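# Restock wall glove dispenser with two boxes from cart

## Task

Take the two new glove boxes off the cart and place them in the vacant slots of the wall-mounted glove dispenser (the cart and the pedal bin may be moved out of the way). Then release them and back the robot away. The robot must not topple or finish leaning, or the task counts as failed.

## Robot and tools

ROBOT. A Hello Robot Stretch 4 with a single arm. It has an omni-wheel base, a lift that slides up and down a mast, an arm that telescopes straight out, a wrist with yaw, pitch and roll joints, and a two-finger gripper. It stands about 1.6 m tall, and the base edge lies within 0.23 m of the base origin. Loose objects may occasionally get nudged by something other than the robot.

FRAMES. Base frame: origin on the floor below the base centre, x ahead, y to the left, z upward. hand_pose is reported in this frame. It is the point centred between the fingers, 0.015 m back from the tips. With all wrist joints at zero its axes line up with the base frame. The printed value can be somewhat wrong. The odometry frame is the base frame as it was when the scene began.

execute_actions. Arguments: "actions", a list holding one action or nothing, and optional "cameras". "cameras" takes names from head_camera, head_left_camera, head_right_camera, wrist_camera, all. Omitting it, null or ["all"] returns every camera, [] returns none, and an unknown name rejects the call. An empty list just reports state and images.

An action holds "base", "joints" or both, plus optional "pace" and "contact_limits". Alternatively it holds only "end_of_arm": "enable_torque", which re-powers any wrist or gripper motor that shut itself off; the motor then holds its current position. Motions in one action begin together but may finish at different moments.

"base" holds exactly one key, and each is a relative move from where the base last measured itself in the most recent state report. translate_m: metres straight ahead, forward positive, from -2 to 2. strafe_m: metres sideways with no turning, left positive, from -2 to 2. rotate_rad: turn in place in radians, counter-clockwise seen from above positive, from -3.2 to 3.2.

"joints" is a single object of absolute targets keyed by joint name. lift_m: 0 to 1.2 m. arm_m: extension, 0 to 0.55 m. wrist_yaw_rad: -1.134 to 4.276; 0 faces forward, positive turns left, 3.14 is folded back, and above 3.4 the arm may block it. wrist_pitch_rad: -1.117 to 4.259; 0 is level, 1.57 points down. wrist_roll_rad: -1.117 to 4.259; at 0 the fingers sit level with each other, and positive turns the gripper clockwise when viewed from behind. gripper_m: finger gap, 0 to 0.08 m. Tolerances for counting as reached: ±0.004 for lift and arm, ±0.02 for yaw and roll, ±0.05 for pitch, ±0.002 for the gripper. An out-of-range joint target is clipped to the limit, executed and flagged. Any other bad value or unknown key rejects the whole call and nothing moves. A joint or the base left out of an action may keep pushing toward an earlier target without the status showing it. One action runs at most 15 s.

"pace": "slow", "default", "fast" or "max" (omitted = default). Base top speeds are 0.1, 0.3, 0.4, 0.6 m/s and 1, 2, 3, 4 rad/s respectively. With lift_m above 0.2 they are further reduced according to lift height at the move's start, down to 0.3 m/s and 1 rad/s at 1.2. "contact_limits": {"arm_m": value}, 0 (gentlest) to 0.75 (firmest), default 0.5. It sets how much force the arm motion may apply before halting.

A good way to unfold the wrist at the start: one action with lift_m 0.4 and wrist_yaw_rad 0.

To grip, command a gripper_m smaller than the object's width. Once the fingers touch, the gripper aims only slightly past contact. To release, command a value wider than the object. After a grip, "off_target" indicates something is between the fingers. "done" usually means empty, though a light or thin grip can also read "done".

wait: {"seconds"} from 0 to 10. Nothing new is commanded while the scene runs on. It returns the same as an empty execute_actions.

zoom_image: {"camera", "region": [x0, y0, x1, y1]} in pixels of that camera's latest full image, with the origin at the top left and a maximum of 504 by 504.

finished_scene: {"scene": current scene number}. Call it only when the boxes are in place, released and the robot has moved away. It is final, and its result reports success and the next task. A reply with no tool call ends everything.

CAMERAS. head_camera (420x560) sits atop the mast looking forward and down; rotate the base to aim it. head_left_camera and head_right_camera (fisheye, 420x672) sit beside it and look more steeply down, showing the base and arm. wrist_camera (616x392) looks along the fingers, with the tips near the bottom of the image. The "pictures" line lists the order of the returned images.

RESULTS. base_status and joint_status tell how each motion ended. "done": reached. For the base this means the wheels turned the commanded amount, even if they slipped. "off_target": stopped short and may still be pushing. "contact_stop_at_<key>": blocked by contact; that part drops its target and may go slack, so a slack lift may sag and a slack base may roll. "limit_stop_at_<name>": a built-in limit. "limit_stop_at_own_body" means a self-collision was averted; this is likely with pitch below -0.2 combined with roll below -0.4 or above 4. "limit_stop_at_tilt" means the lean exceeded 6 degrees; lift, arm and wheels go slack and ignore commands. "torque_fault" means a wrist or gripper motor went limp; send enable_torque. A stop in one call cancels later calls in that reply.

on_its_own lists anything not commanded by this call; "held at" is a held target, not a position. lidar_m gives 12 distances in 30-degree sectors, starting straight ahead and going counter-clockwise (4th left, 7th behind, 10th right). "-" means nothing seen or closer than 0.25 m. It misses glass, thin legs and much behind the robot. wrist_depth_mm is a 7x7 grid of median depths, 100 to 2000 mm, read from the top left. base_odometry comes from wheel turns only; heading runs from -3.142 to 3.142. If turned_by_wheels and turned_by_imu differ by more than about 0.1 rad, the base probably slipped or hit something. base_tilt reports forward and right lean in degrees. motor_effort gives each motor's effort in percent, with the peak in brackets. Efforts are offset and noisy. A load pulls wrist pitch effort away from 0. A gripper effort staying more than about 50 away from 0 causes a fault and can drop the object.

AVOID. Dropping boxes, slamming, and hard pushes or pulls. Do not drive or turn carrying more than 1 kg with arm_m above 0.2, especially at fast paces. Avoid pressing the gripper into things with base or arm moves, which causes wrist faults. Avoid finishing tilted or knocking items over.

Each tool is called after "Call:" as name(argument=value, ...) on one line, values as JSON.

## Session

Call:
execute_actions(actions=[])

Scene clock: 0.00 s.
base_odometry: x=+0.000 y=+0.000 heading=+0.000 (m, m, rad; odometry frame)
turned_by_wheels: +0.000 (rad since the last result)
turned_by_imu: +0.000 (rad since the last result)
base_tilt: forward=+0.1 right=+0.0 (deg)
lidar_m: 2.30 2.06 1.04 1.04 1.17 1.97 1.90 2.13 2.08 2.06 1.86 2.41
base_status: not commanded
joint_positions: lift_m=+0.279 arm_m=-0.001 wrist_yaw_rad=+3.091 wrist_pitch_rad=+0.002 wrist_roll_rad=+0.018 gripper_m=+0.040
joint_status: not commanded
motor_effort: lift_m=+21 arm_m=-1 wrist_yaw_rad=+0 wrist_pitch_rad=-9 wrist_roll_rad=-1 gripper_m=+0 wheel_0=+0 wheel_1=-1 wheel_2=+0 (%)
hand_pose: x=-0.0380 y=+0.0980 z=+0.4565 quat_wxyz=(+0.025, -0.001, +0.009, +1.000) (m; base frame)
wrist_depth_mm: - 148 - - - - - / - 147 - - - - - / - 123 172 - - - - / 107 139 211 - - - - / 144 - - - - - - / 1808 - 1983 - - 1921 - / 1160 1366 112 1281 138 1464 1308
pictures: head_camera, head_left_camera, head_right_camera, wrist_camera
Images, in order (width x height): head_camera 420x560, head_left_camera 420x672, head_right_camera 420x672, wrist_camera 616x392.

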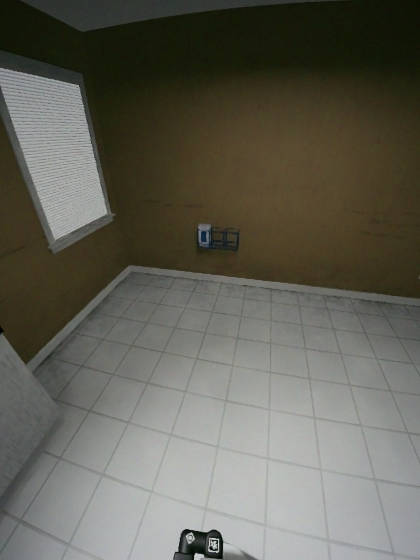

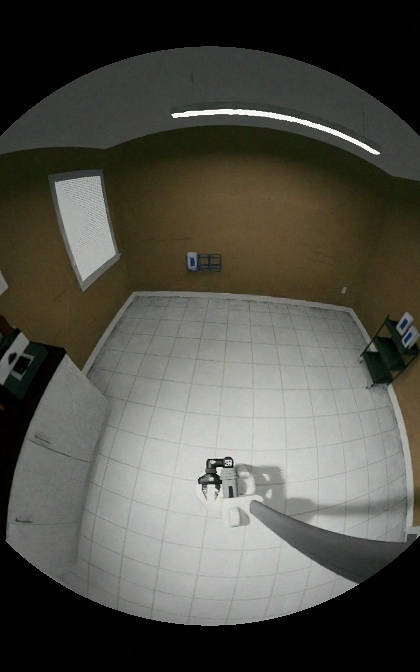

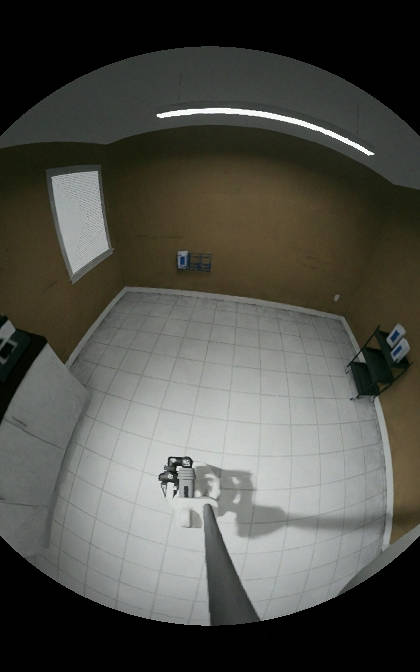

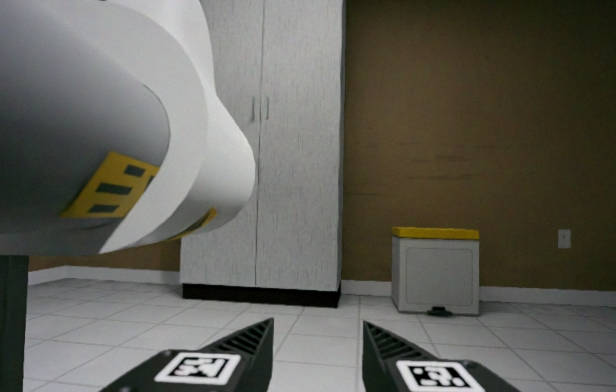

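Call:
execute_actions(actions=[{"base":{"rotate_rad":-1.755},"joints":{"lift_m":0.6,"wrist_yaw_rad":0,"gripper_m":0.08},"pace":"fast"}], cameras=[])

Call:
execute_actions(actions=[{"base":{"strafe_m":1.0},"pace":"max"}], cameras=["head_camera"])

Call:
execute_actions(actions=[{"base":{"translate_m":0.8},"joints":{"lift_m":0.8},"pace":"fast"}])

Scene clock: 10.93 s.
base_odometry: x=+0.000 y=+0.000 heading=-1.755 (m, m, rad; odometry frame)
turned_by_wheels: -1.755 (rad since the last result)
turned_by_imu: -1.719 (rad since the last result)
base_tilt: forward=-0.1 right=+0.0 (deg)
lidar_m: 2.06 1.86 2.50 2.29 2.38 1.10 1.04 1.07 1.48 1.90 1.96 2.16
base_status: done
joint_positions: lift_m=+0.600 arm_m=-0.001 wrist_yaw_rad=+0.001 wrist_pitch_rad=+0.002 wrist_roll_rad=+0.018 gripper_m=+0.080
joint_status: all done
motor_effort: lift_m=+22(24) arm_m=-1(1) wrist_yaw_rad=-3(6) wrist_pitch_rad=-9(9) wrist_roll_rad=-1(3) gripper_m=+1(0) wheel_0=+0(11) wheel_1=+2(12) wheel_2=+0(14) (%)
hand_pose: x=+0.3827 y=-0.0873 z=+0.7777 quat_wxyz=(+1.000, +0.009, +0.001, +0.000) (m; base frame)
wrist_depth_mm: 1983 1921 1921 1921 1983 1863 1921 / 1983 1983 1983 1983 1983 1863 1863 / - 1921 1921 1863 1983 1983 1863 / 1708 1863 1983 1863 - 1863 1863 / 1921 - 1983 1983 1921 1808 1863 / 1808 1983 1863 1921 1863 1863 1863 / 1756 109 150 1863 1808 128 1863
pictures: none
No camera images: the call's "cameras" was empty. Leave "cameras" out to get every camera's image.

Scene clock: 14.33 s.
base_odometry: x=+0.983 y=-0.183 heading=-1.755 (m, m, rad; odometry frame)
turned_by_wheels: +0.000 (rad since the last result)
turned_by_imu: +0.002 (rad since the last result)
base_tilt: forward=+0.0 right=-0.1 (deg)
lidar_m: 1.63 1.99 1.45 1.33 1.35 1.73 1.68 1.17 1.49 2.90 2.90 2.15
base_status: done
joint_positions: lift_m=+0.600 arm_m=-0.001 wrist_yaw_rad=+0.000 wrist_pitch_rad=+0.002 wrist_roll_rad=+0.018 gripper_m=+0.080
joint_status: not commanded
motor_effort: lift_m=+22(23) arm_m=-1(1) wrist_yaw_rad=-2(3) wrist_pitch_rad=-9(9) wrist_roll_rad=-1(1) gripper_m=+1(1) wheel_0=+1(12) wheel_1=+0(16) wheel_2=+0(1) (%)
hand_pose: x=+0.3827 y=-0.0873 z=+0.7778 quat_wxyz=(+1.000, +0.009, +0.001, +0.000) (m; base frame)
wrist_depth_mm: 1983 1983 1921 1921 1921 1863 1921 / 1983 1983 1983 1983 1921 1983 1983 / 1983 1921 1983 1921 1921 1808 1863 / 1983 1983 1863 1921 1921 1921 1921 / 1921 1863 1863 1863 1921 1863 1921 / 1808 1983 1808 1863 1921 1863 1863 / 1921 109 150 1808 1808 128 1921
pictures: head_camera
Images, in order (width x height): head_camera 420x560.

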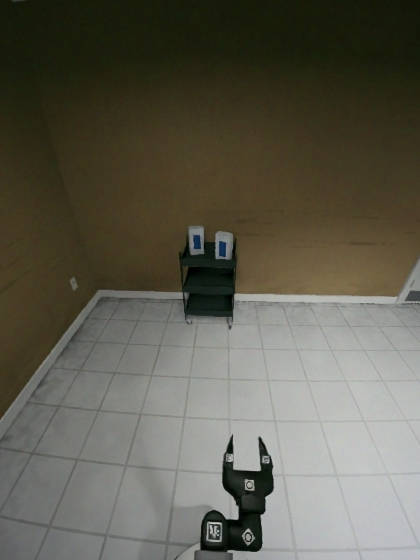

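Scene clock: 17.63 s.
base_odometry: x=+0.837 y=-0.969 heading=-1.754 (m, m, rad; odometry frame)
turned_by_wheels: +0.000 (rad since the last result)
turned_by_imu: +0.000 (rad since the last result)
base_tilt: forward=+0.1 right=+0.1 (deg)
lidar_m: 0.83 0.88 1.45 1.36 1.44 1.85 1.92 1.91 2.59 2.90 1.81 1.33
base_status: done
joint_positions: lift_m=+0.800 arm_m=-0.001 wrist_yaw_rad=+0.000 wrist_pitch_rad=+0.002 wrist_roll_rad=+0.018 gripper_m=+0.080
joint_status: all done
motor_effort: lift_m=+22(25) arm_m=-1(1) wrist_yaw_rad=-2(1) wrist_pitch_rad=-10(10) wrist_roll_rad=-2(1) gripper_m=+2(1) wheel_0=+0(6) wheel_1=+2(10) wheel_2=+2(11) (%)
hand_pose: x=+0.3827 y=-0.0874 z=+0.9778 quat_wxyz=(+1.000, +0.009, +0.001, +0.000) (m; base frame)
wrist_depth_mm: 1118 1098 1098 1078 1078 1078 1060 / 1118 1098 1060 1078 1078 1078 1060 / 1078 1078 1078 1098 1078 1060 1060 / 1078 1078 1078 1042 1060 1042 1078 / 1118 1078 1078 1042 1042 1060 1042 / 1060 1078 842 723 1060 1060 1025 / 1078 109 151 723 1042 128 1025
pictures: head_camera, head_left_camera, head_right_camera, wrist_camera
Images, in order (width x height): head_camera 420x560, head_left_camera 420x672, head_right_camera 420x672, wrist_camera 616x392.

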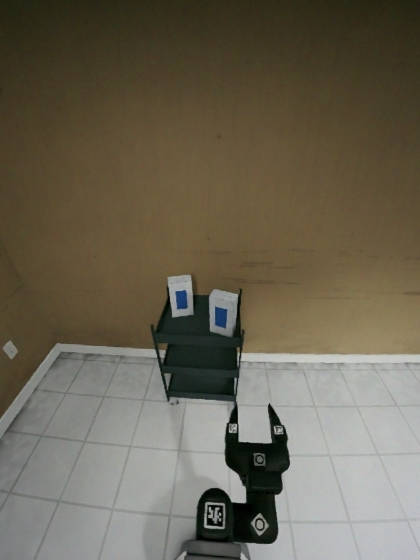

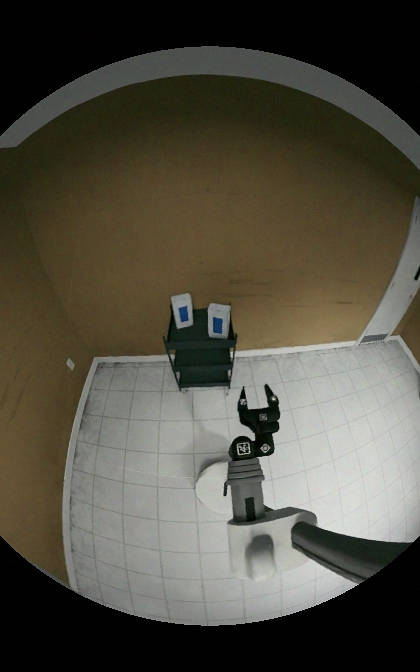

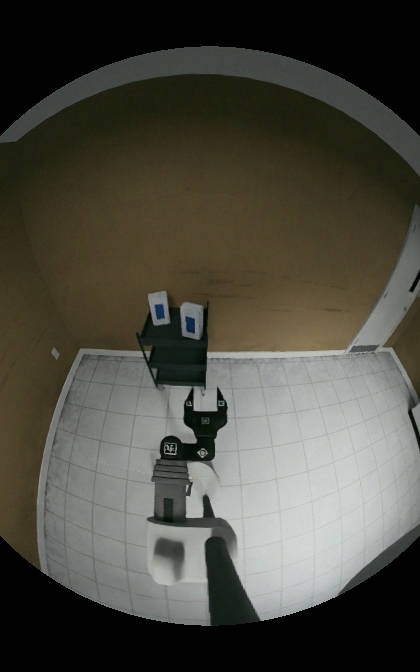

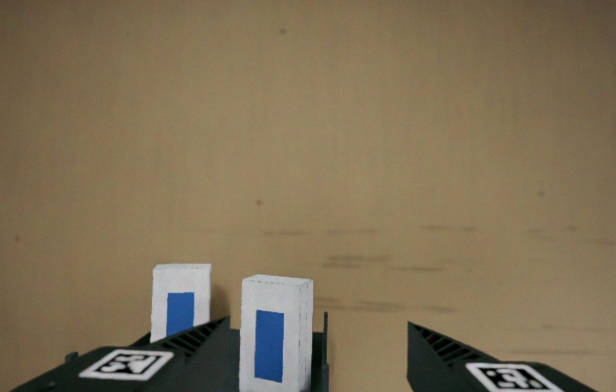

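Call:
execute_actions(actions=[{"base":{"rotate_rad":-0.04},"joints":{"lift_m":1.05,"wrist_pitch_rad":1.52,"wrist_roll_rad":1.57},"pace":"fast"}], cameras=[])

Call:
execute_actions(actions=[{"base":{"strafe_m":0.11},"pace":"fast"}], cameras=[])

Call:
execute_actions(actions=[{"base":{"translate_m":0.42},"joints":{"arm_m":0.39},"pace":"fast"}], cameras=["wrist_camera"])

Scene clock: 25.27 s.
base_odometry: x=+0.837 y=-0.969 heading=-1.794 (m, m, rad; odometry frame)
turned_by_wheels: -0.039 (rad since the last result)
turned_by_imu: -0.039 (rad since the last result)
base_tilt: forward=-0.1 right=-0.1 (deg)
lidar_m: 0.82 0.83 1.48 1.39 1.42 1.86 2.40 1.90 2.52 2.89 1.86 1.33
base_status: done
joint_positions: lift_m=+1.050 arm_m=-0.001 wrist_yaw_rad=+0.000 wrist_pitch_rad=+1.520 wrist_roll_rad=+1.570 gripper_m=+0.080
joint_status: all done
motor_effort: lift_m=+22(24) arm_m=-1(1) wrist_yaw_rad=+0(2) wrist_pitch_rad=+0(6) wrist_roll_rad=+0(3) gripper_m=+1(2) wheel_0=+2(5) wheel_1=+3(7) wheel_2=+1(8) (%)
hand_pose: x=+0.1808 y=-0.0874 z=+1.0157 quat_wxyz=(+0.513, +0.512, +0.487, -0.487) (m; base frame)
wrist_depth_mm: 1281 1281 1229 1182 1182 1182 1182 / 1281 1281 1255 1255 1229 1182 1118 / 1308 1229 1255 1229 1160 1138 1138 / 1281 1229 1229 1229 1160 1138 1138 / 1118 1229 1205 1182 960 917 436 / 1098 1229 1182 1182 946 1138 1118 / 1118 109 151 1205 946 128 1118
pictures: none
No camera images: the call's "cameras" was empty. Leave "cameras" out to get every camera's image.

Scene clock: 26.70 s.
base_odometry: x=+0.944 y=-0.994 heading=-1.794 (m, m, rad; odometry frame)
turned_by_wheels: +0.000 (rad since the last result)
turned_by_imu: +0.000 (rad since the last result)
base_tilt: forward=+0.0 right=+0.0 (deg)
lidar_m: 0.81 0.86 1.34 1.25 1.33 1.63 2.48 1.96 2.56 3.00 1.91 1.31
base_status: done
joint_positions: lift_m=+1.050 arm_m=-0.001 wrist_yaw_rad=+0.000 wrist_pitch_rad=+1.520 wrist_roll_rad=+1.570 gripper_m=+0.080
joint_status: not commanded
motor_effort: lift_m=+23(23) arm_m=-1(1) wrist_yaw_rad=+0(1) wrist_pitch_rad=+0(0) wrist_roll_rad=-1(1) gripper_m=+2(1) wheel_0=-1(11) wheel_1=+3(13) wheel_2=+0(1) (%)
hand_pose: x=+0.1808 y=-0.0874 z=+1.0157 quat_wxyz=(+0.513, +0.512, +0.487, -0.487) (m; base frame)
wrist_depth_mm: 1308 1281 1255 1229 1205 1205 1160 / 1281 1255 1255 1229 1182 1182 1160 / 1336 1281 1205 1205 1205 1160 1160 / 1118 1255 1229 1205 1160 1160 1118 / 1118 1205 1229 1205 946 931 430 / 1118 1229 1182 1160 946 1138 1138 / 1098 109 150 1205 931 128 1118
pictures: none
No camera images: the call's "cameras" was empty. Leave "cameras" out to get every camera's image.

Scene clock: 29.40 s.
base_odometry: x=+0.852 y=-1.403 heading=-1.793 (m, m, rad; odometry frame)
turned_by_wheels: +0.001 (rad since the last result)
turned_by_imu: +0.000 (rad since the last result)
base_tilt: forward=+0.0 right=+0.1 (deg)
lidar_m: 0.41 0.44 1.15 1.29 1.33 1.77 2.68 2.36 3.12 3.00 1.25 0.43
base_status: done
joint_positions: lift_m=+1.050 arm_m=+0.389 wrist_yaw_rad=+0.000 wrist_pitch_rad=+1.520 wrist_roll_rad=+1.570 gripper_m=+0.080
joint_status: all done
motor_effort: lift_m=+22(22) arm_m=+6(9) wrist_yaw_rad=-1(1) wrist_pitch_rad=-1(2) wrist_roll_rad=+0(1) gripper_m=+2(1) wheel_0=+1(7) wheel_1=+4(10) wheel_2=+2(11) (%)
hand_pose: x=+0.5706 y=-0.0874 z=+1.0157 quat_wxyz=(+0.513, +0.512, +0.487, -0.487) (m; base frame)
wrist_depth_mm: 373 535 960 1229 1205 1182 1160 / 373 544 976 1205 1182 1182 1138 / 373 544 946 1205 1182 1182 1138 / 370 539 517 517 500 1160 1098 / 370 535 517 504 262 931 904 / 370 525 512 500 259 917 917 / 366 109 150 262 257 128 904
pictures: wrist_camera
Images, in order (width x height): wrist_camera 616x392.

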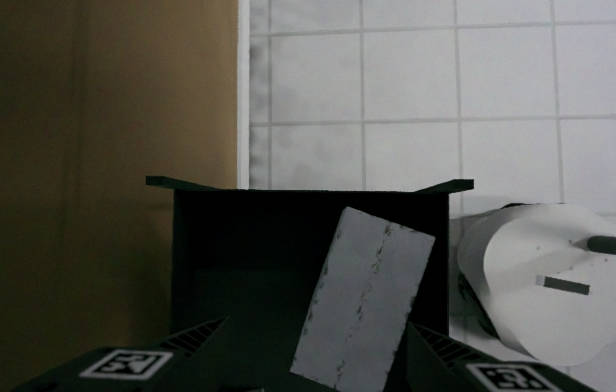

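Call:
execute_actions(actions=[{"base":{"strafe_m":0.013},"joints":{"arm_m":0.359,"lift_m":0.98,"wrist_roll_rad":1.88}}], cameras=["wrist_camera"])

Scene clock: 37.07 s.
base_odometry: x=+0.864 y=-1.406 heading=-1.793 (m, m, rad; odometry frame)
turned_by_wheels: +0.000 (rad since the last result)
turned_by_imu: +0.000 (rad since the last result)
base_tilt: forward=+0.0 right=-0.1 (deg)
lidar_m: 0.39 0.42 1.14 1.28 1.33 1.81 2.75 2.39 3.12 3.02 1.26 0.43
base_status: done
joint_positions: lift_m=+0.980 arm_m=+0.360 wrist_yaw_rad=+0.000 wrist_pitch_rad=+1.520 wrist_roll_rad=+1.880 gripper_m=+0.080
joint_status: all done
motor_effort: lift_m=+18(21) arm_m=-6(7) wrist_yaw_rad=-1(1) wrist_pitch_rad=-1(0) wrist_roll_rad=-1(3) gripper_m=+1(2) wheel_0=-2(8) wheel_1=+5(10) wheel_2=-1(1) (%)
hand_pose: x=+0.5418 y=-0.0874 z=+0.9460 quat_wxyz=(+0.428, +0.585, +0.406, -0.556) (m; base frame)
wrist_depth_mm: 585 931 1160 1138 1098 1118 1098 / 530 842 1160 1118 1138 1118 1078 / 496 741 1138 1160 1098 1078 854 / 462 661 904 198 427 866 854 / 418 449 445 195 424 931 866 / 407 445 442 194 424 1078 1042 / 382 109 150 193 191 128 1025
pictures: wrist_camera
Images, in order (width x height): wrist_camera 616x392.

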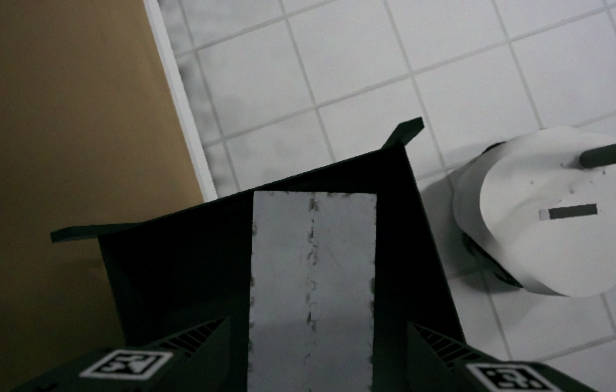

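Call:
execute_actions(actions=[{"joints":{"arm_m":0.369,"wrist_roll_rad":1.9}}], cameras=[])

Call:
execute_actions(actions=[{"joints":{"lift_m":0.927}}], cameras=["wrist_camera"])

Call:
execute_actions(actions=[{"joints":{"gripper_m":0.045}}], cameras=["wrist_camera"])

Call:
execute_actions(actions=[{"joints":{"lift_m":1.05}}], cameras=[])

Call:
execute_actions(actions=[{"base":{"translate_m":-1.55},"joints":{"arm_m":0.2},"pace":"fast"}], cameras=[])

Call:
execute_actions(actions=[{"base":{"rotate_rad":1.61},"joints":{"wrist_roll_rad":1.57}}])

Scene clock: 50.63 s.
base_odometry: x=+0.864 y=-1.406 heading=-1.793 (m, m, rad; odometry frame)
turned_by_wheels: +0.000 (rad since the last result)
turned_by_imu: +0.000 (rad since the last result)
base_tilt: forward=+0.0 right=+0.1 (deg)
lidar_m: 0.40 0.44 1.16 1.28 1.29 1.80 2.78 2.39 3.14 3.01 1.26 0.44
base_status: not commanded
joint_positions: lift_m=+0.980 arm_m=+0.368 wrist_yaw_rad=+0.000 wrist_pitch_rad=+1.520 wrist_roll_rad=+1.900 gripper_m=+0.080
joint_status: all done
motor_effort: lift_m=+18(18) arm_m=+7(7) wrist_yaw_rad=+0(1) wrist_pitch_rad=-1(1) wrist_roll_rad=+1(3) gripper_m=+1(1) wheel_0=-1(2) wheel_1=+5(5) wheel_2=+0(0) (%)
hand_pose: x=+0.5495 y=-0.0874 z=+0.9460 quat_wxyz=(+0.422, +0.589, +0.401, -0.560) (m; base frame)
wrist_depth_mm: 591 960 1160 1138 1118 1098 1098 / 530 820 1160 1138 1118 1078 1098 / 488 741 1160 1098 1118 1078 878 / 455 647 917 198 430 866 866 / 413 442 445 195 399 946 842 / 402 449 439 195 418 1078 1042 / 375 109 150 193 190 128 1042
pictures: none
No camera images: the call's "cameras" was empty. Leave "cameras" out to get every camera's image.

Scene clock: 51.77 s.
base_odometry: x=+0.864 y=-1.406 heading=-1.793 (m, m, rad; odometry frame)
turned_by_wheels: +0.000 (rad since the last result)
turned_by_imu: +0.000 (rad since the last result)
base_tilt: forward=+0.1 right=+0.0 (deg)
lidar_m: 0.40 0.43 1.14 1.27 1.35 1.76 2.77 2.36 3.13 3.01 1.23 0.43
base_status: not commanded
joint_positions: lift_m=+0.927 arm_m=+0.368 wrist_yaw_rad=+0.000 wrist_pitch_rad=+1.520 wrist_roll_rad=+1.900 gripper_m=+0.080
joint_status: all done
motor_effort: lift_m=+18(20) arm_m=+7(7) wrist_yaw_rad=-1(1) wrist_pitch_rad=-1(1) wrist_roll_rad=+0(0) gripper_m=+1(2) wheel_0=-1(2) wheel_1=+5(5) wheel_2=+0(0) (%)
hand_pose: x=+0.5495 y=-0.0874 z=+0.8930 quat_wxyz=(+0.422, +0.589, +0.401, -0.560) (m; base frame)
wrist_depth_mm: 580 960 1098 1078 1042 1042 1025 / 525 820 1098 1060 1060 1042 1025 / 492 750 1060 1078 382 1042 809 / 452 634 392 143 320 831 798 / 384 394 389 142 140 831 809 / 394 392 389 141 139 1008 976 / 377 109 142 140 139 128 991
pictures: wrist_camera
Images, in order (width x height): wrist_camera 616x392.

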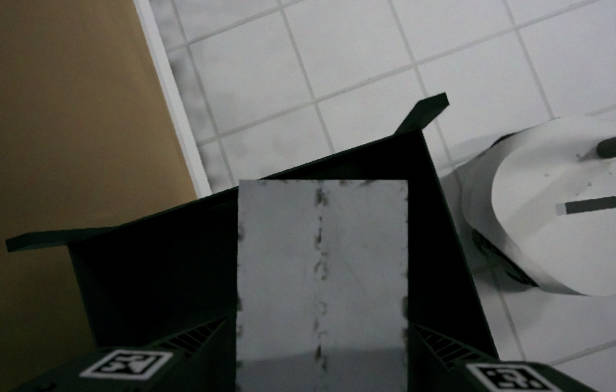

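Scene clock: 52.77 s.
base_odometry: x=+0.864 y=-1.406 heading=-1.793 (m, m, rad; odometry frame)
turned_by_wheels: +0.000 (rad since the last result)
turned_by_imu: +0.000 (rad since the last result)
base_tilt: forward=+0.1 right=+0.1 (deg)
lidar_m: 0.41 0.43 1.16 1.27 1.29 1.77 2.77 2.38 3.13 3.02 1.24 0.43
base_status: not commanded
joint_positions: lift_m=+0.927 arm_m=+0.368 wrist_yaw_rad=+0.000 wrist_pitch_rad=+1.520 wrist_roll_rad=+1.900 gripper_m=+0.058
joint_status: gripper_m off_target (ended at +0.058, target +0.045)
on_its_own: gripper_m is held at +0.054, not at your +0.045, by its contact guard: the fingers met something
motor_effort: lift_m=+18(18) arm_m=+6(7) wrist_yaw_rad=+0(1) wrist_pitch_rad=-2(2) wrist_roll_rad=-1(1) gripper_m=-27(27) wheel_0=-2(1) wheel_1=+5(5) wheel_2=+0(0) (%)
hand_pose: x=+0.5495 y=-0.0874 z=+0.8930 quat_wxyz=(+0.422, +0.589, +0.401, -0.560) (m; base frame)
wrist_depth_mm: 585 946 1118 1078 1078 1042 1025 / 525 842 1118 1078 1060 1042 1008 / 492 750 1060 1060 379 1042 798 / 455 640 392 144 319 854 798 / 387 394 389 142 140 831 809 / 394 392 389 141 140 1008 991 / 379 324 133 140 138 359 976
pictures: wrist_camera
Images, in order (width x height): wrist_camera 616x392.

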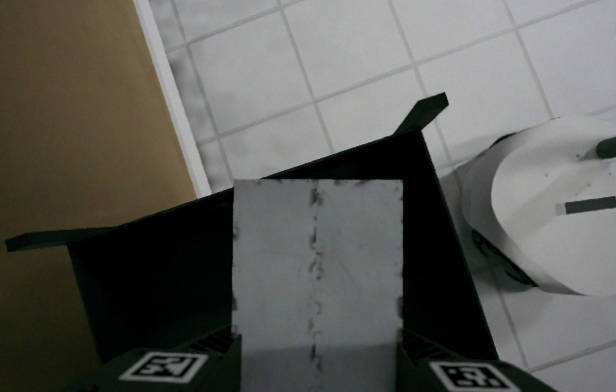

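Scene clock: 54.33 s.
base_odometry: x=+0.864 y=-1.406 heading=-1.793 (m, m, rad; odometry frame)
turned_by_wheels: +0.000 (rad since the last result)
turned_by_imu: +0.000 (rad since the last result)
base_tilt: forward=+0.1 right=+0.1 (deg)
lidar_m: 0.41 0.44 1.13 1.28 1.32 1.77 2.76 2.37 3.09 3.01 1.27 0.43
base_status: not commanded
joint_positions: lift_m=+1.050 arm_m=+0.368 wrist_yaw_rad=+0.000 wrist_pitch_rad=+1.520 wrist_roll_rad=+1.900 gripper_m=+0.058
joint_status: all done
on_its_own: gripper_m is held at +0.054, not at your +0.045, by its contact guard: the fingers met something
motor_effort: lift_m=+25(26) arm_m=+7(6) wrist_yaw_rad=+0(0) wrist_pitch_rad=-2(2) wrist_roll_rad=-1(0) gripper_m=-29(27) wheel_0=-2(2) wheel_1=+5(5) wheel_2=+0(0) (%)
hand_pose: x=+0.5495 y=-0.0874 z=+1.0154 quat_wxyz=(+0.422, +0.589, +0.401, -0.560) (m; base frame)
wrist_depth_mm: 585 946 1229 1229 1205 1205 1138 / 530 842 1229 1205 1182 1182 1138 / 492 741 1229 1205 1160 1160 931 / 459 661 931 146 455 931 931 / 436 517 517 144 142 991 917 / 402 521 512 142 141 1138 1118 / 382 442 133 141 138 1118 1118
pictures: none
No camera images: the call's "cameras" was empty. Leave "cameras" out to get every camera's image.

Scene clock: 60.30 s.
base_odometry: x=+1.206 y=+0.106 heading=-1.793 (m, m, rad; odometry frame)
turned_by_wheels: +0.000 (rad since the last result)
turned_by_imu: +0.000 (rad since the last result)
base_tilt: forward=+0.0 right=-0.1 (deg)
lidar_m: 0.33 1.81 1.29 1.11 1.16 1.41 1.35 0.98 0.96 2.46 3.14 0.34
base_status: done
joint_positions: lift_m=+1.050 arm_m=+0.201 wrist_yaw_rad=+0.000 wrist_pitch_rad=+1.520 wrist_roll_rad=+1.900 gripper_m=+0.058
joint_status: all done
on_its_own: gripper_m is held at +0.054, not at your +0.045, by its contact guard: the fingers met something
motor_effort: lift_m=+25(25) arm_m=-6(8) wrist_yaw_rad=-1(1) wrist_pitch_rad=-1(3) wrist_roll_rad=-2(2) gripper_m=-27(28) wheel_0=-3(8) wheel_1=-4(10) wheel_2=+1(13) (%)
hand_pose: x=+0.3828 y=-0.0874 z=+1.0155 quat_wxyz=(+0.422, +0.589, +0.401, -0.560) (m; base frame)
wrist_depth_mm: 1255 1255 1229 1229 1205 1160 1160 / 1281 1229 1255 1182 1182 1138 1138 / 1281 1229 1229 1205 1205 1160 1118 / 1255 1255 1205 146 946 931 1118 / 1281 1229 1205 144 143 917 1138 / 1255 1229 1205 142 141 1118 1118 / 1229 1205 133 141 138 1118 1098
pictures: none
No camera images: the call's "cameras" was empty. Leave "cameras" out to get every camera's image.

Scene clock: 62.70 s.
base_odometry: x=+1.206 y=+0.106 heading=-0.184 (m, m, rad; odometry frame)
turned_by_wheels: +1.609 (rad since the last result)
turned_by_imu: +1.576 (rad since the last result)
base_tilt: forward=+0.0 right=+0.0 (deg)
lidar_m: 0.31 1.17 1.39 1.34 0.98 1.05 3.09 3.20 2.47 1.96 1.75 0.34
base_status: done
joint_positions: lift_m=+1.050 arm_m=+0.201 wrist_yaw_rad=+0.000 wrist_pitch_rad=+1.520 wrist_roll_rad=+1.570 gripper_m=+0.058
joint_status: all done
on_its_own: gripper_m is held at +0.054, not at your +0.045, by its contact guard: the fingers met something
motor_effort: lift_m=+25(25) arm_m=-7(7) wrist_yaw_rad=-1(1) wrist_pitch_rad=+0(2) wrist_roll_rad=-1(6) gripper_m=-29(27) wheel_0=-2(7) wheel_1=-4(9) wheel_2=-3(8) (%)
hand_pose: x=+0.3828 y=-0.0874 z=+1.0155 quat_wxyz=(+0.513, +0.512, +0.487, -0.487) (m; base frame)
wrist_depth_mm: 1078 1255 1255 1205 1205 1160 1160 / 1078 1255 1255 1205 1205 1160 1138 / 1098 1255 1229 1205 1205 1160 1138 / 1118 1255 1229 144 976 1118 1138 / 1078 1229 1205 143 142 946 917 / 1098 1205 1182 142 141 904 1078 / 1098 1205 133 141 138 904 1118
pictures: head_camera, head_left_camera, head_right_camera, wrist_camera
Images, in order (width x height): head_camera 420x560, head_left_camera 420x672, head_right_camera 420x672, wrist_camera 616x392.

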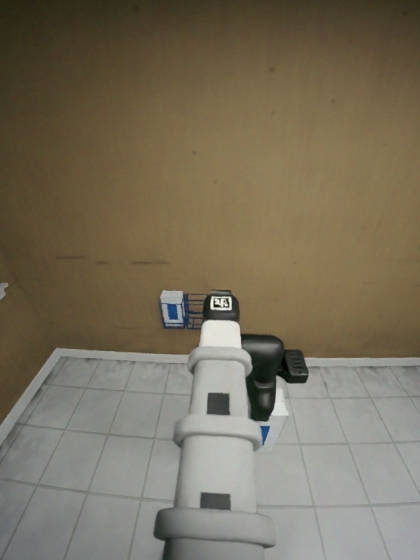

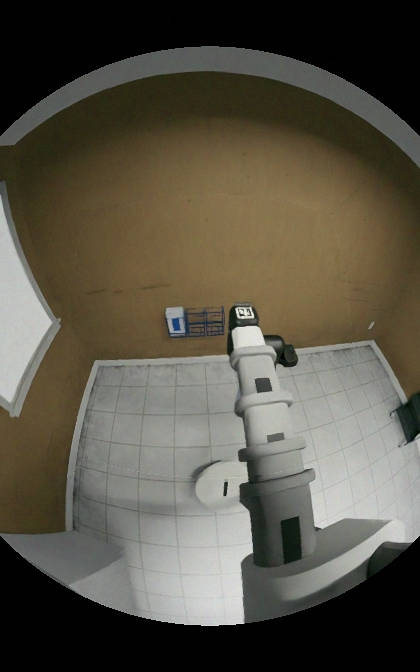

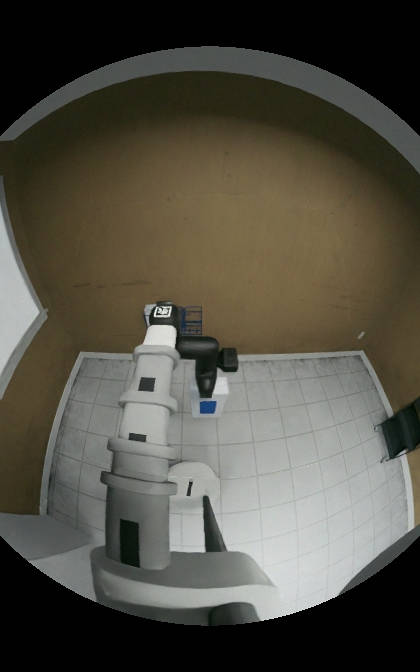

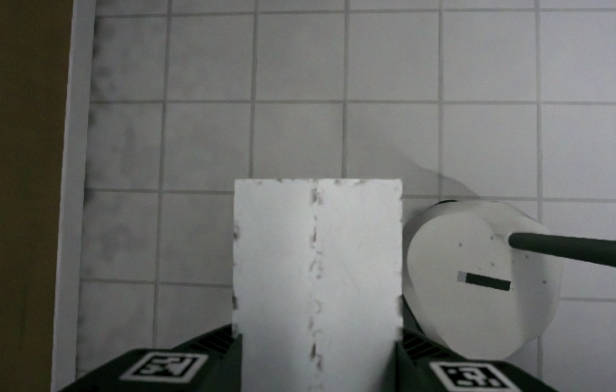

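Call:
execute_actions(actions=[{"base":{"rotate_rad":-0.022},"joints":{"lift_m":1.12}}], cameras=[])

Call:
execute_actions(actions=[{"base":{"strafe_m":0.26}}], cameras=[])

Call:
execute_actions(actions=[{"base":{"translate_m":0.35},"joints":{"arm_m":0.38}}], cameras=["wrist_camera","head_right_camera"])

Scene clock: 72.87 s.
base_odometry: x=+1.206 y=+0.106 heading=-0.205 (m, m, rad; odometry frame)
turned_by_wheels: -0.021 (rad since the last result)
turned_by_imu: -0.021 (rad since the last result)
base_tilt: forward=+0.0 right=+0.1 (deg)
lidar_m: 0.33 1.17 1.39 1.35 1.01 1.04 3.08 3.17 2.49 1.95 1.81 0.33
base_status: done
joint_positions: lift_m=+1.120 arm_m=+0.201 wrist_yaw_rad=+0.000 wrist_pitch_rad=+1.520 wrist_roll_rad=+1.570 gripper_m=+0.058
joint_status: all done
on_its_own: gripper_m is held at +0.054, not at your +0.045, by its contact guard: the fingers met something
motor_effort: lift_m=+25(28) arm_m=-6(6) wrist_yaw_rad=-1(1) wrist_pitch_rad=-1(2) wrist_roll_rad=-3(2) gripper_m=-27(28) wheel_0=+3(5) wheel_1=+3(5) wheel_2=+2(1) (%)
hand_pose: x=+0.3828 y=-0.0874 z=+1.0855 quat_wxyz=(+0.513, +0.512, +0.487, -0.487) (m; base frame)
wrist_depth_mm: 1098 1366 1366 1281 1255 1255 1255 / 1078 1366 1308 1281 1255 1255 1205 / 1138 1366 1336 1281 1229 1205 1205 / 1118 1308 1281 144 1025 1229 1182 / 1098 1336 1281 143 142 1008 991 / 1098 1281 1281 142 140 1008 1182 / 1098 1281 133 141 138 991 1205
pictures: none
No camera images: the call's "cameras" was empty. Leave "cameras" out to get every camera's image.

Scene clock: 75.03 s.
base_odometry: x=+1.259 y=+0.360 heading=-0.205 (m, m, rad; odometry frame)
turned_by_wheels: +0.000 (rad since the last result)
turned_by_imu: +0.000 (rad since the last result)
base_tilt: forward=-0.1 right=+0.2 (deg)
lidar_m: 0.32 1.24 1.12 1.05 0.97 0.82 1.71 3.16 2.77 2.21 1.78 0.34
base_status: done
joint_positions: lift_m=+1.120 arm_m=+0.201 wrist_yaw_rad=+0.000 wrist_pitch_rad=+1.520 wrist_roll_rad=+1.570 gripper_m=+0.058
joint_status: not commanded
on_its_own: gripper_m is held at +0.054, not at your +0.045, by its contact guard: the fingers met something
motor_effort: lift_m=+24(25) arm_m=-6(6) wrist_yaw_rad=-1(1) wrist_pitch_rad=-1(1) wrist_roll_rad=-2(3) gripper_m=-28(27) wheel_0=+0(11) wheel_1=+2(11) wheel_2=+0(2) (%)
hand_pose: x=+0.3828 y=-0.0874 z=+1.0855 quat_wxyz=(+0.513, +0.512, +0.487, -0.487) (m; base frame)
wrist_depth_mm: 1078 1366 1336 1281 1281 1255 1255 / 1098 1366 1336 1281 1255 1255 1205 / 1098 1336 1281 1281 1281 1205 1205 / 1060 1336 1281 146 1025 1255 1229 / 1098 1308 1281 144 143 991 991 / 1098 1336 1308 143 141 1008 1160 / 1078 1281 133 141 138 991 1205
pictures: none
No camera images: the call's "cameras" was empty. Leave "cameras" out to get every camera's image.

Scene clock: 77.67 s.
base_odometry: x=+1.602 y=+0.289 heading=-0.205 (m, m, rad; odometry frame)
turned_by_wheels: +0.000 (rad since the last result)
turned_by_imu: +0.000 (rad since the last result)
base_tilt: forward=+0.1 right=+0.0 (deg)
lidar_m: 0.49 0.90 1.13 1.07 1.15 1.11 1.77 3.52 2.75 2.24 1.29 0.51
base_status: done
joint_positions: lift_m=+1.120 arm_m=+0.379 wrist_yaw_rad=+0.000 wrist_pitch_rad=+1.520 wrist_roll_rad=+1.570 gripper_m=+0.058
joint_status: all done
on_its_own: gripper_m is held at +0.054, not at your +0.045, by its contact guard: the fingers met something
motor_effort: lift_m=+24(25) arm_m=+6(7) wrist_yaw_rad=-1(1) wrist_pitch_rad=-1(5) wrist_roll_rad=-2(2) gripper_m=-27(28) wheel_0=+1(6) wheel_1=+4(8) wheel_2=+1(10) (%)
hand_pose: x=+0.5606 y=-0.0874 z=+1.0855 quat_wxyz=(+0.513, +0.512, +0.487, -0.487) (m; base frame)
wrist_depth_mm: 410 591 1060 1281 1229 1255 1255 / 410 564 1042 1281 1255 1229 1229 / 415 603 976 1255 1255 1229 1229 / 413 564 723 146 1229 1255 1205 / 415 603 741 144 143 991 976 / 415 535 549 142 141 991 976 / 413 504 133 141 138 1205 1182
pictures: head_right_camera, wrist_camera
Images, in order (width x height): head_right_camera 420x672, wrist_camera 616x392.

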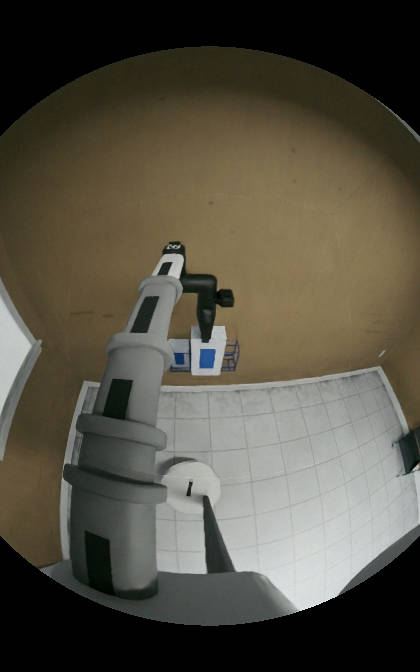

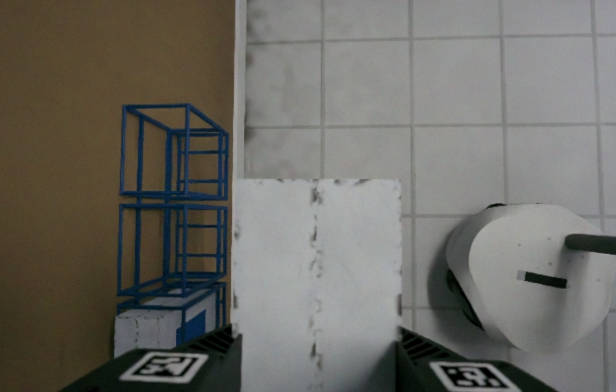

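Call:
execute_actions(actions=[{"base":{"translate_m":0.12},"joints":{"arm_m":0.505,"lift_m":1.04}}], cameras=["wrist_camera","head_right_camera"])

Call:
zoom_image(camera="head_right_camera", region=[160,300,260,400])

Scene clock: 87.47 s.
base_odometry: x=+1.719 y=+0.264 heading=-0.204 (m, m, rad; odometry frame)
turned_by_wheels: +0.000 (rad since the last result)
turned_by_imu: +0.000 (rad since the last result)
base_tilt: forward=+0.1 right=+0.0 (deg)
lidar_m: 0.63 0.76 1.04 1.07 1.08 1.25 1.78 3.64 2.31 2.26 1.11 0.67
base_status: done
joint_positions: lift_m=+1.040 arm_m=+0.504 wrist_yaw_rad=+0.000 wrist_pitch_rad=+1.520 wrist_roll_rad=+1.570 gripper_m=+0.058
joint_status: all done
on_its_own: gripper_m is held at +0.054, not at your +0.045, by its contact guard: the fingers met something
motor_effort: lift_m=+21(25) arm_m=+6(8) wrist_yaw_rad=-2(0) wrist_pitch_rad=+0(4) wrist_roll_rad=-1(2) gripper_m=-27(28) wheel_0=+3(6) wheel_1=+4(7) wheel_2=-1(11) (%)
hand_pose: x=+0.6856 y=-0.0874 z=+1.0058 quat_wxyz=(+0.513, +0.512, +0.487, -0.487) (m; base frame)
wrist_depth_mm: 112 150 265 1138 1205 1160 1160 / 112 150 266 1098 1182 1182 1138 / 109 151 267 676 1160 1160 1160 / 110 151 220 146 1138 1160 1118 / 110 151 220 144 143 1138 904 / 112 151 201 143 141 1118 891 / 109 127 133 141 138 1138 1118
pictures: head_right_camera, wrist_camera
Images, in order (width x height): head_right_camera 420x672, wrist_camera 616x392.

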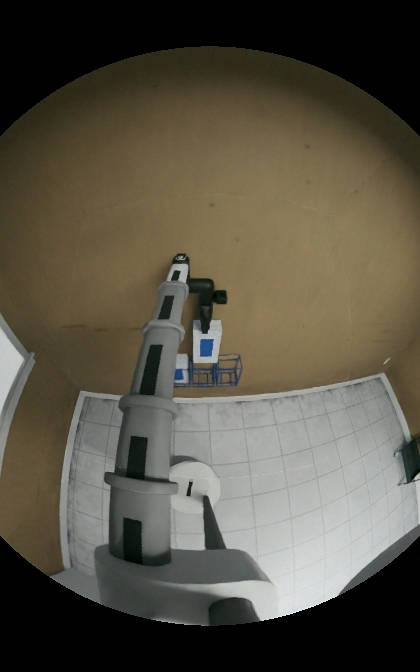

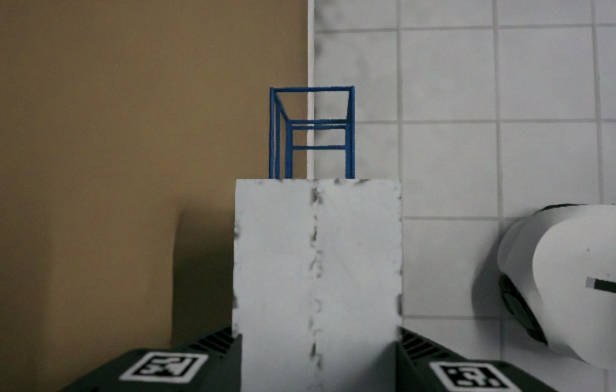

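Region (160, 300, 260, 400) of head_right_camera's 420x672 image, scaled by 5.040, with more detail than that image has.

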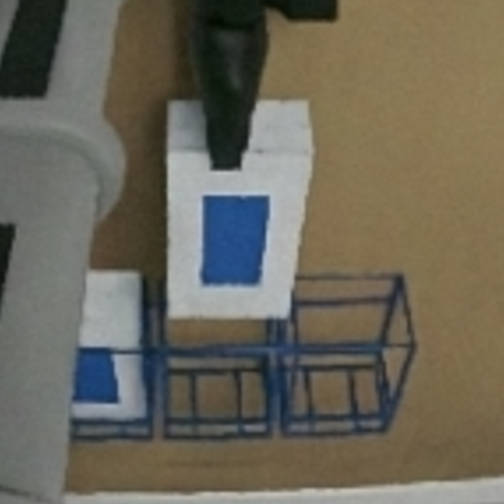

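Call:
execute_actions(actions=[{"base":{"strafe_m":0.006},"joints":{"arm_m":0.514,"lift_m":0.985},"pace":"slow"}], cameras=["wrist_camera","head_right_camera"])

Call:
zoom_image(camera="head_right_camera", region=[170,310,260,400])

Call:
execute_actions(actions=[{"joints":{"lift_m":0.95},"pace":"slow"}], cameras=["head_right_camera"])

Call:
zoom_image(camera="head_right_camera", region=[170,310,260,400])

Scene clock: 99.27 s.
base_odometry: x=+1.720 y=+0.270 heading=-0.204 (m, m, rad; odometry frame)
turned_by_wheels: +0.000 (rad since the last result)
turned_by_imu: +0.000 (rad since the last result)
base_tilt: forward=+0.1 right=+0.0 (deg)
lidar_m: 0.62 0.76 1.02 1.05 1.12 1.22 1.78 3.67 2.33 2.26 1.13 0.66
base_status: done
joint_positions: lift_m=+0.985 arm_m=+0.513 wrist_yaw_rad=+0.000 wrist_pitch_rad=+1.520 wrist_roll_rad=+1.570 gripper_m=+0.058
joint_status: all done
on_its_own: gripper_m is held at +0.054, not at your +0.045, by its contact guard: the fingers met something
motor_effort: lift_m=+20(20) arm_m=+6(7) wrist_yaw_rad=-1(1) wrist_pitch_rad=-1(0) wrist_roll_rad=-2(1) gripper_m=-27(26) wheel_0=-4(5) wheel_1=+6(7) wheel_2=+0(0) (%)
hand_pose: x=+0.6945 y=-0.0874 z=+0.9509 quat_wxyz=(+0.513, +0.512, +0.487, -0.487) (m; base frame)
wrist_depth_mm: 104 134 236 991 1138 1118 1098 / 105 134 237 1008 1098 1118 1098 / 105 135 238 609 1118 1098 1078 / 105 135 195 146 1078 1078 1078 / 105 135 196 144 143 1060 854 / 105 135 195 142 141 1118 866 / - 113 133 141 138 1078 1042
pictures: head_right_camera, wrist_camera
Images, in order (width x height): head_right_camera 420x672, wrist_camera 616x392.

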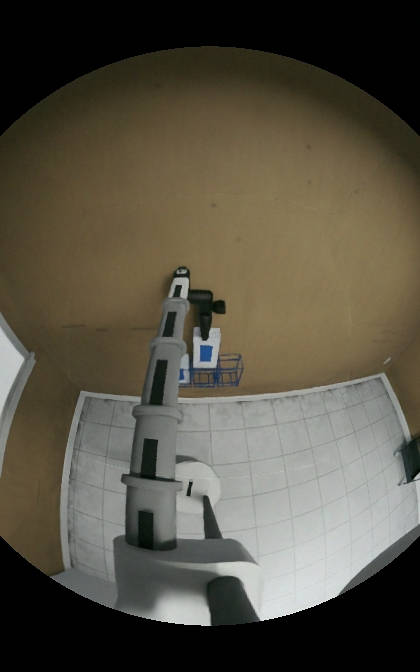

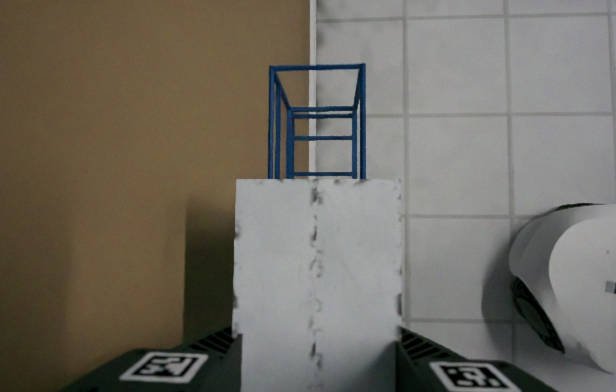

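Region (170, 310, 260, 400) of head_right_camera's 420x672 image, scaled by 5.600, with more detail than that image has.

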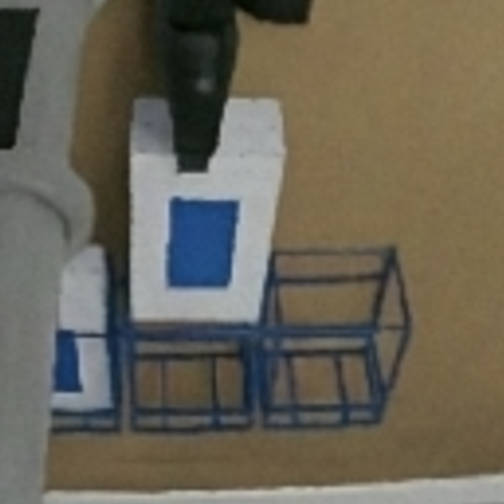

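Scene clock: 100.40 s.
base_odometry: x=+1.720 y=+0.270 heading=-0.204 (m, m, rad; odometry frame)
turned_by_wheels: +0.000 (rad since the last result)
turned_by_imu: +0.000 (rad since the last result)
base_tilt: forward=+0.0 right=+0.1 (deg)
lidar_m: 0.63 0.77 1.03 1.04 1.13 1.23 1.75 3.68 2.33 2.24 1.07 0.66
base_status: not commanded
joint_positions: lift_m=+0.950 arm_m=+0.513 wrist_yaw_rad=+0.000 wrist_pitch_rad=+1.520 wrist_roll_rad=+1.570 gripper_m=+0.058
joint_status: all done
on_its_own: gripper_m is held at +0.054, not at your +0.045, by its contact guard: the fingers met something
motor_effort: lift_m=+20(21) arm_m=+7(7) wrist_yaw_rad=-3(0) wrist_pitch_rad=-1(1) wrist_roll_rad=-1(2) gripper_m=-28(26) wheel_0=-4(4) wheel_1=+6(6) wheel_2=+0(0) (%)
hand_pose: x=+0.6945 y=-0.0874 z=+0.9159 quat_wxyz=(+0.513, +0.512, +0.487, -0.487) (m; base frame)
wrist_depth_mm: 104 134 236 976 1098 1098 1078 / 105 134 236 991 1078 1060 1025 / 105 135 237 991 1078 1078 1025 / 105 135 195 146 1042 1025 1042 / 105 135 195 144 143 1042 809 / 105 135 195 143 141 1042 809 / - 113 133 141 138 1025 1008
pictures: head_right_camera
Images, in order (width x height): head_right_camera 420x672.

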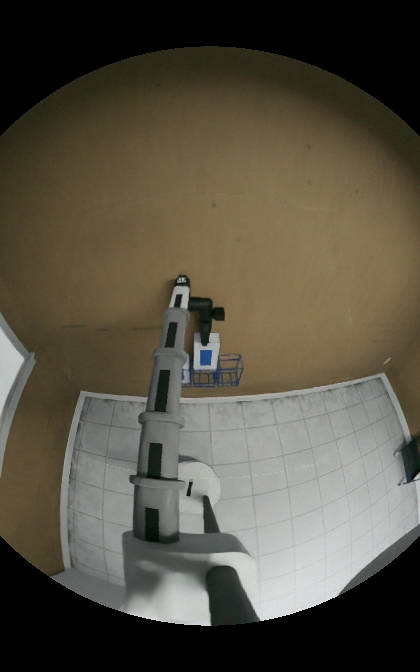

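Region (170, 310, 260, 400) of head_right_camera's 420x672 image, scaled by 5.600, with more detail than that image has.

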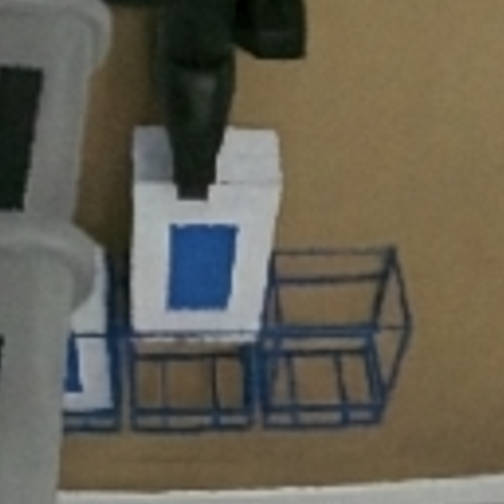

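Clean entry.

Call:
execute_actions(actions=[{"joints":{"lift_m":0.84},"pace":"slow"}], cameras=["wrist_camera"])

Call:
execute_actions(actions=[{"joints":{"lift_m":0.795},"pace":"slow"}], cameras=["wrist_camera","head_right_camera"])

Call:
zoom_image(camera="head_right_camera", region=[170,310,260,400])

Scene clock: 107.17 s.
base_odometry: x=+1.720 y=+0.270 heading=-0.204 (m, m, rad; odometry frame)
turned_by_wheels: +0.000 (rad since the last result)
turned_by_imu: +0.000 (rad since the last result)
base_tilt: forward=+0.1 right=+0.1 (deg)
lidar_m: 0.63 0.76 1.04 1.06 1.12 1.24 1.76 3.65 2.31 2.23 1.11 0.68
base_status: not commanded
joint_positions: lift_m=+0.840 arm_m=+0.513 wrist_yaw_rad=+0.000 wrist_pitch_rad=+1.520 wrist_roll_rad=+1.570 gripper_m=+0.058
joint_status: all done
on_its_own: gripper_m is held at +0.054, not at your +0.045, by its contact guard: the fingers met something
motor_effort: lift_m=+20(21) arm_m=+7(7) wrist_yaw_rad=-1(0) wrist_pitch_rad=-1(1) wrist_roll_rad=-3(1) gripper_m=-27(27) wheel_0=-4(4) wheel_1=+6(6) wheel_2=+0(0) (%)
hand_pose: x=+0.6945 y=-0.0874 z=+0.8059 quat_wxyz=(+0.513, +0.512, +0.487, -0.487) (m; base frame)
wrist_depth_mm: 104 134 237 904 976 976 960 / 105 134 237 521 976 946 931 / 105 134 237 691 946 960 946 / 105 135 196 147 253 960 931 / 105 135 195 145 144 946 798 / 105 135 195 144 142 904 778 / - 113 133 141 138 931 917
pictures: wrist_camera
Images, in order (width x height): wrist_camera 616x392.

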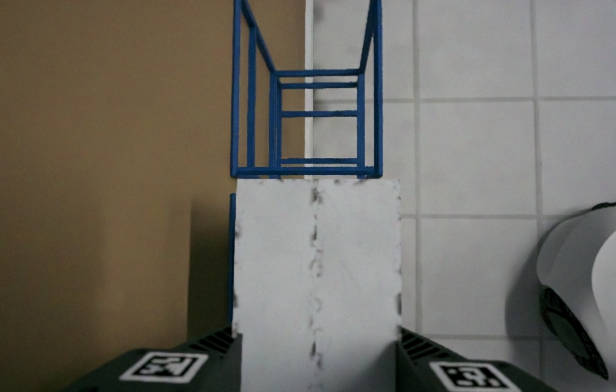

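Scene clock: 108.40 s.
base_odometry: x=+1.720 y=+0.270 heading=-0.204 (m, m, rad; odometry frame)
turned_by_wheels: +0.000 (rad since the last result)
turned_by_imu: +0.000 (rad since the last result)
base_tilt: forward=+0.0 right=+0.0 (deg)
lidar_m: 0.62 0.77 1.06 1.07 1.13 1.20 1.76 3.68 2.31 2.24 1.09 0.67
base_status: not commanded
joint_positions: lift_m=+0.796 arm_m=+0.513 wrist_yaw_rad=+0.000 wrist_pitch_rad=+1.521 wrist_roll_rad=+1.570 gripper_m=+0.058
joint_status: all done
on_its_own: gripper_m is held at +0.054, not at your +0.045, by its contact guard: the fingers met something
motor_effort: lift_m=+13(20) arm_m=+7(6) wrist_yaw_rad=+0(0) wrist_pitch_rad=-2(3) wrist_roll_rad=-2(3) gripper_m=-27(26) wheel_0=-4(4) wheel_1=+6(6) wheel_2=+0(0) (%)
hand_pose: x=+0.6944 y=-0.0874 z=+0.7614 quat_wxyz=(+0.513, +0.512, +0.488, -0.487) (m; base frame)
wrist_depth_mm: 103 132 224 866 931 931 904 / 104 133 222 424 917 904 904 / 104 133 218 661 904 904 904 / 104 133 193 147 891 891 878 / 104 133 192 145 143 904 842 / 104 133 177 142 141 891 788 / - 112 133 140 138 866 866
pictures: head_right_camera, wrist_camera
Images, in order (width x height): head_right_camera 420x672, wrist_camera 616x392.

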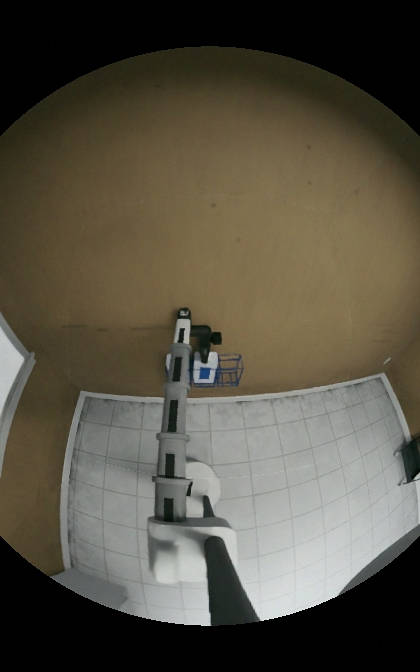

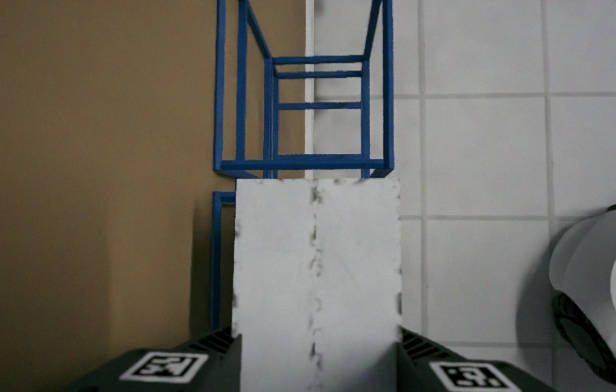

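Region (170, 310, 260, 400) of head_right_camera's 420x672 image, scaled by 5.600, with more detail than that image has.

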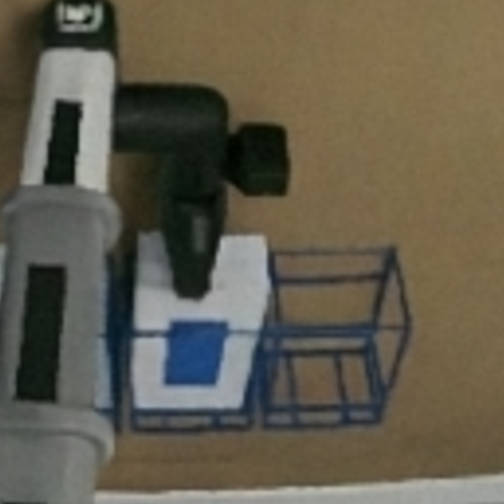

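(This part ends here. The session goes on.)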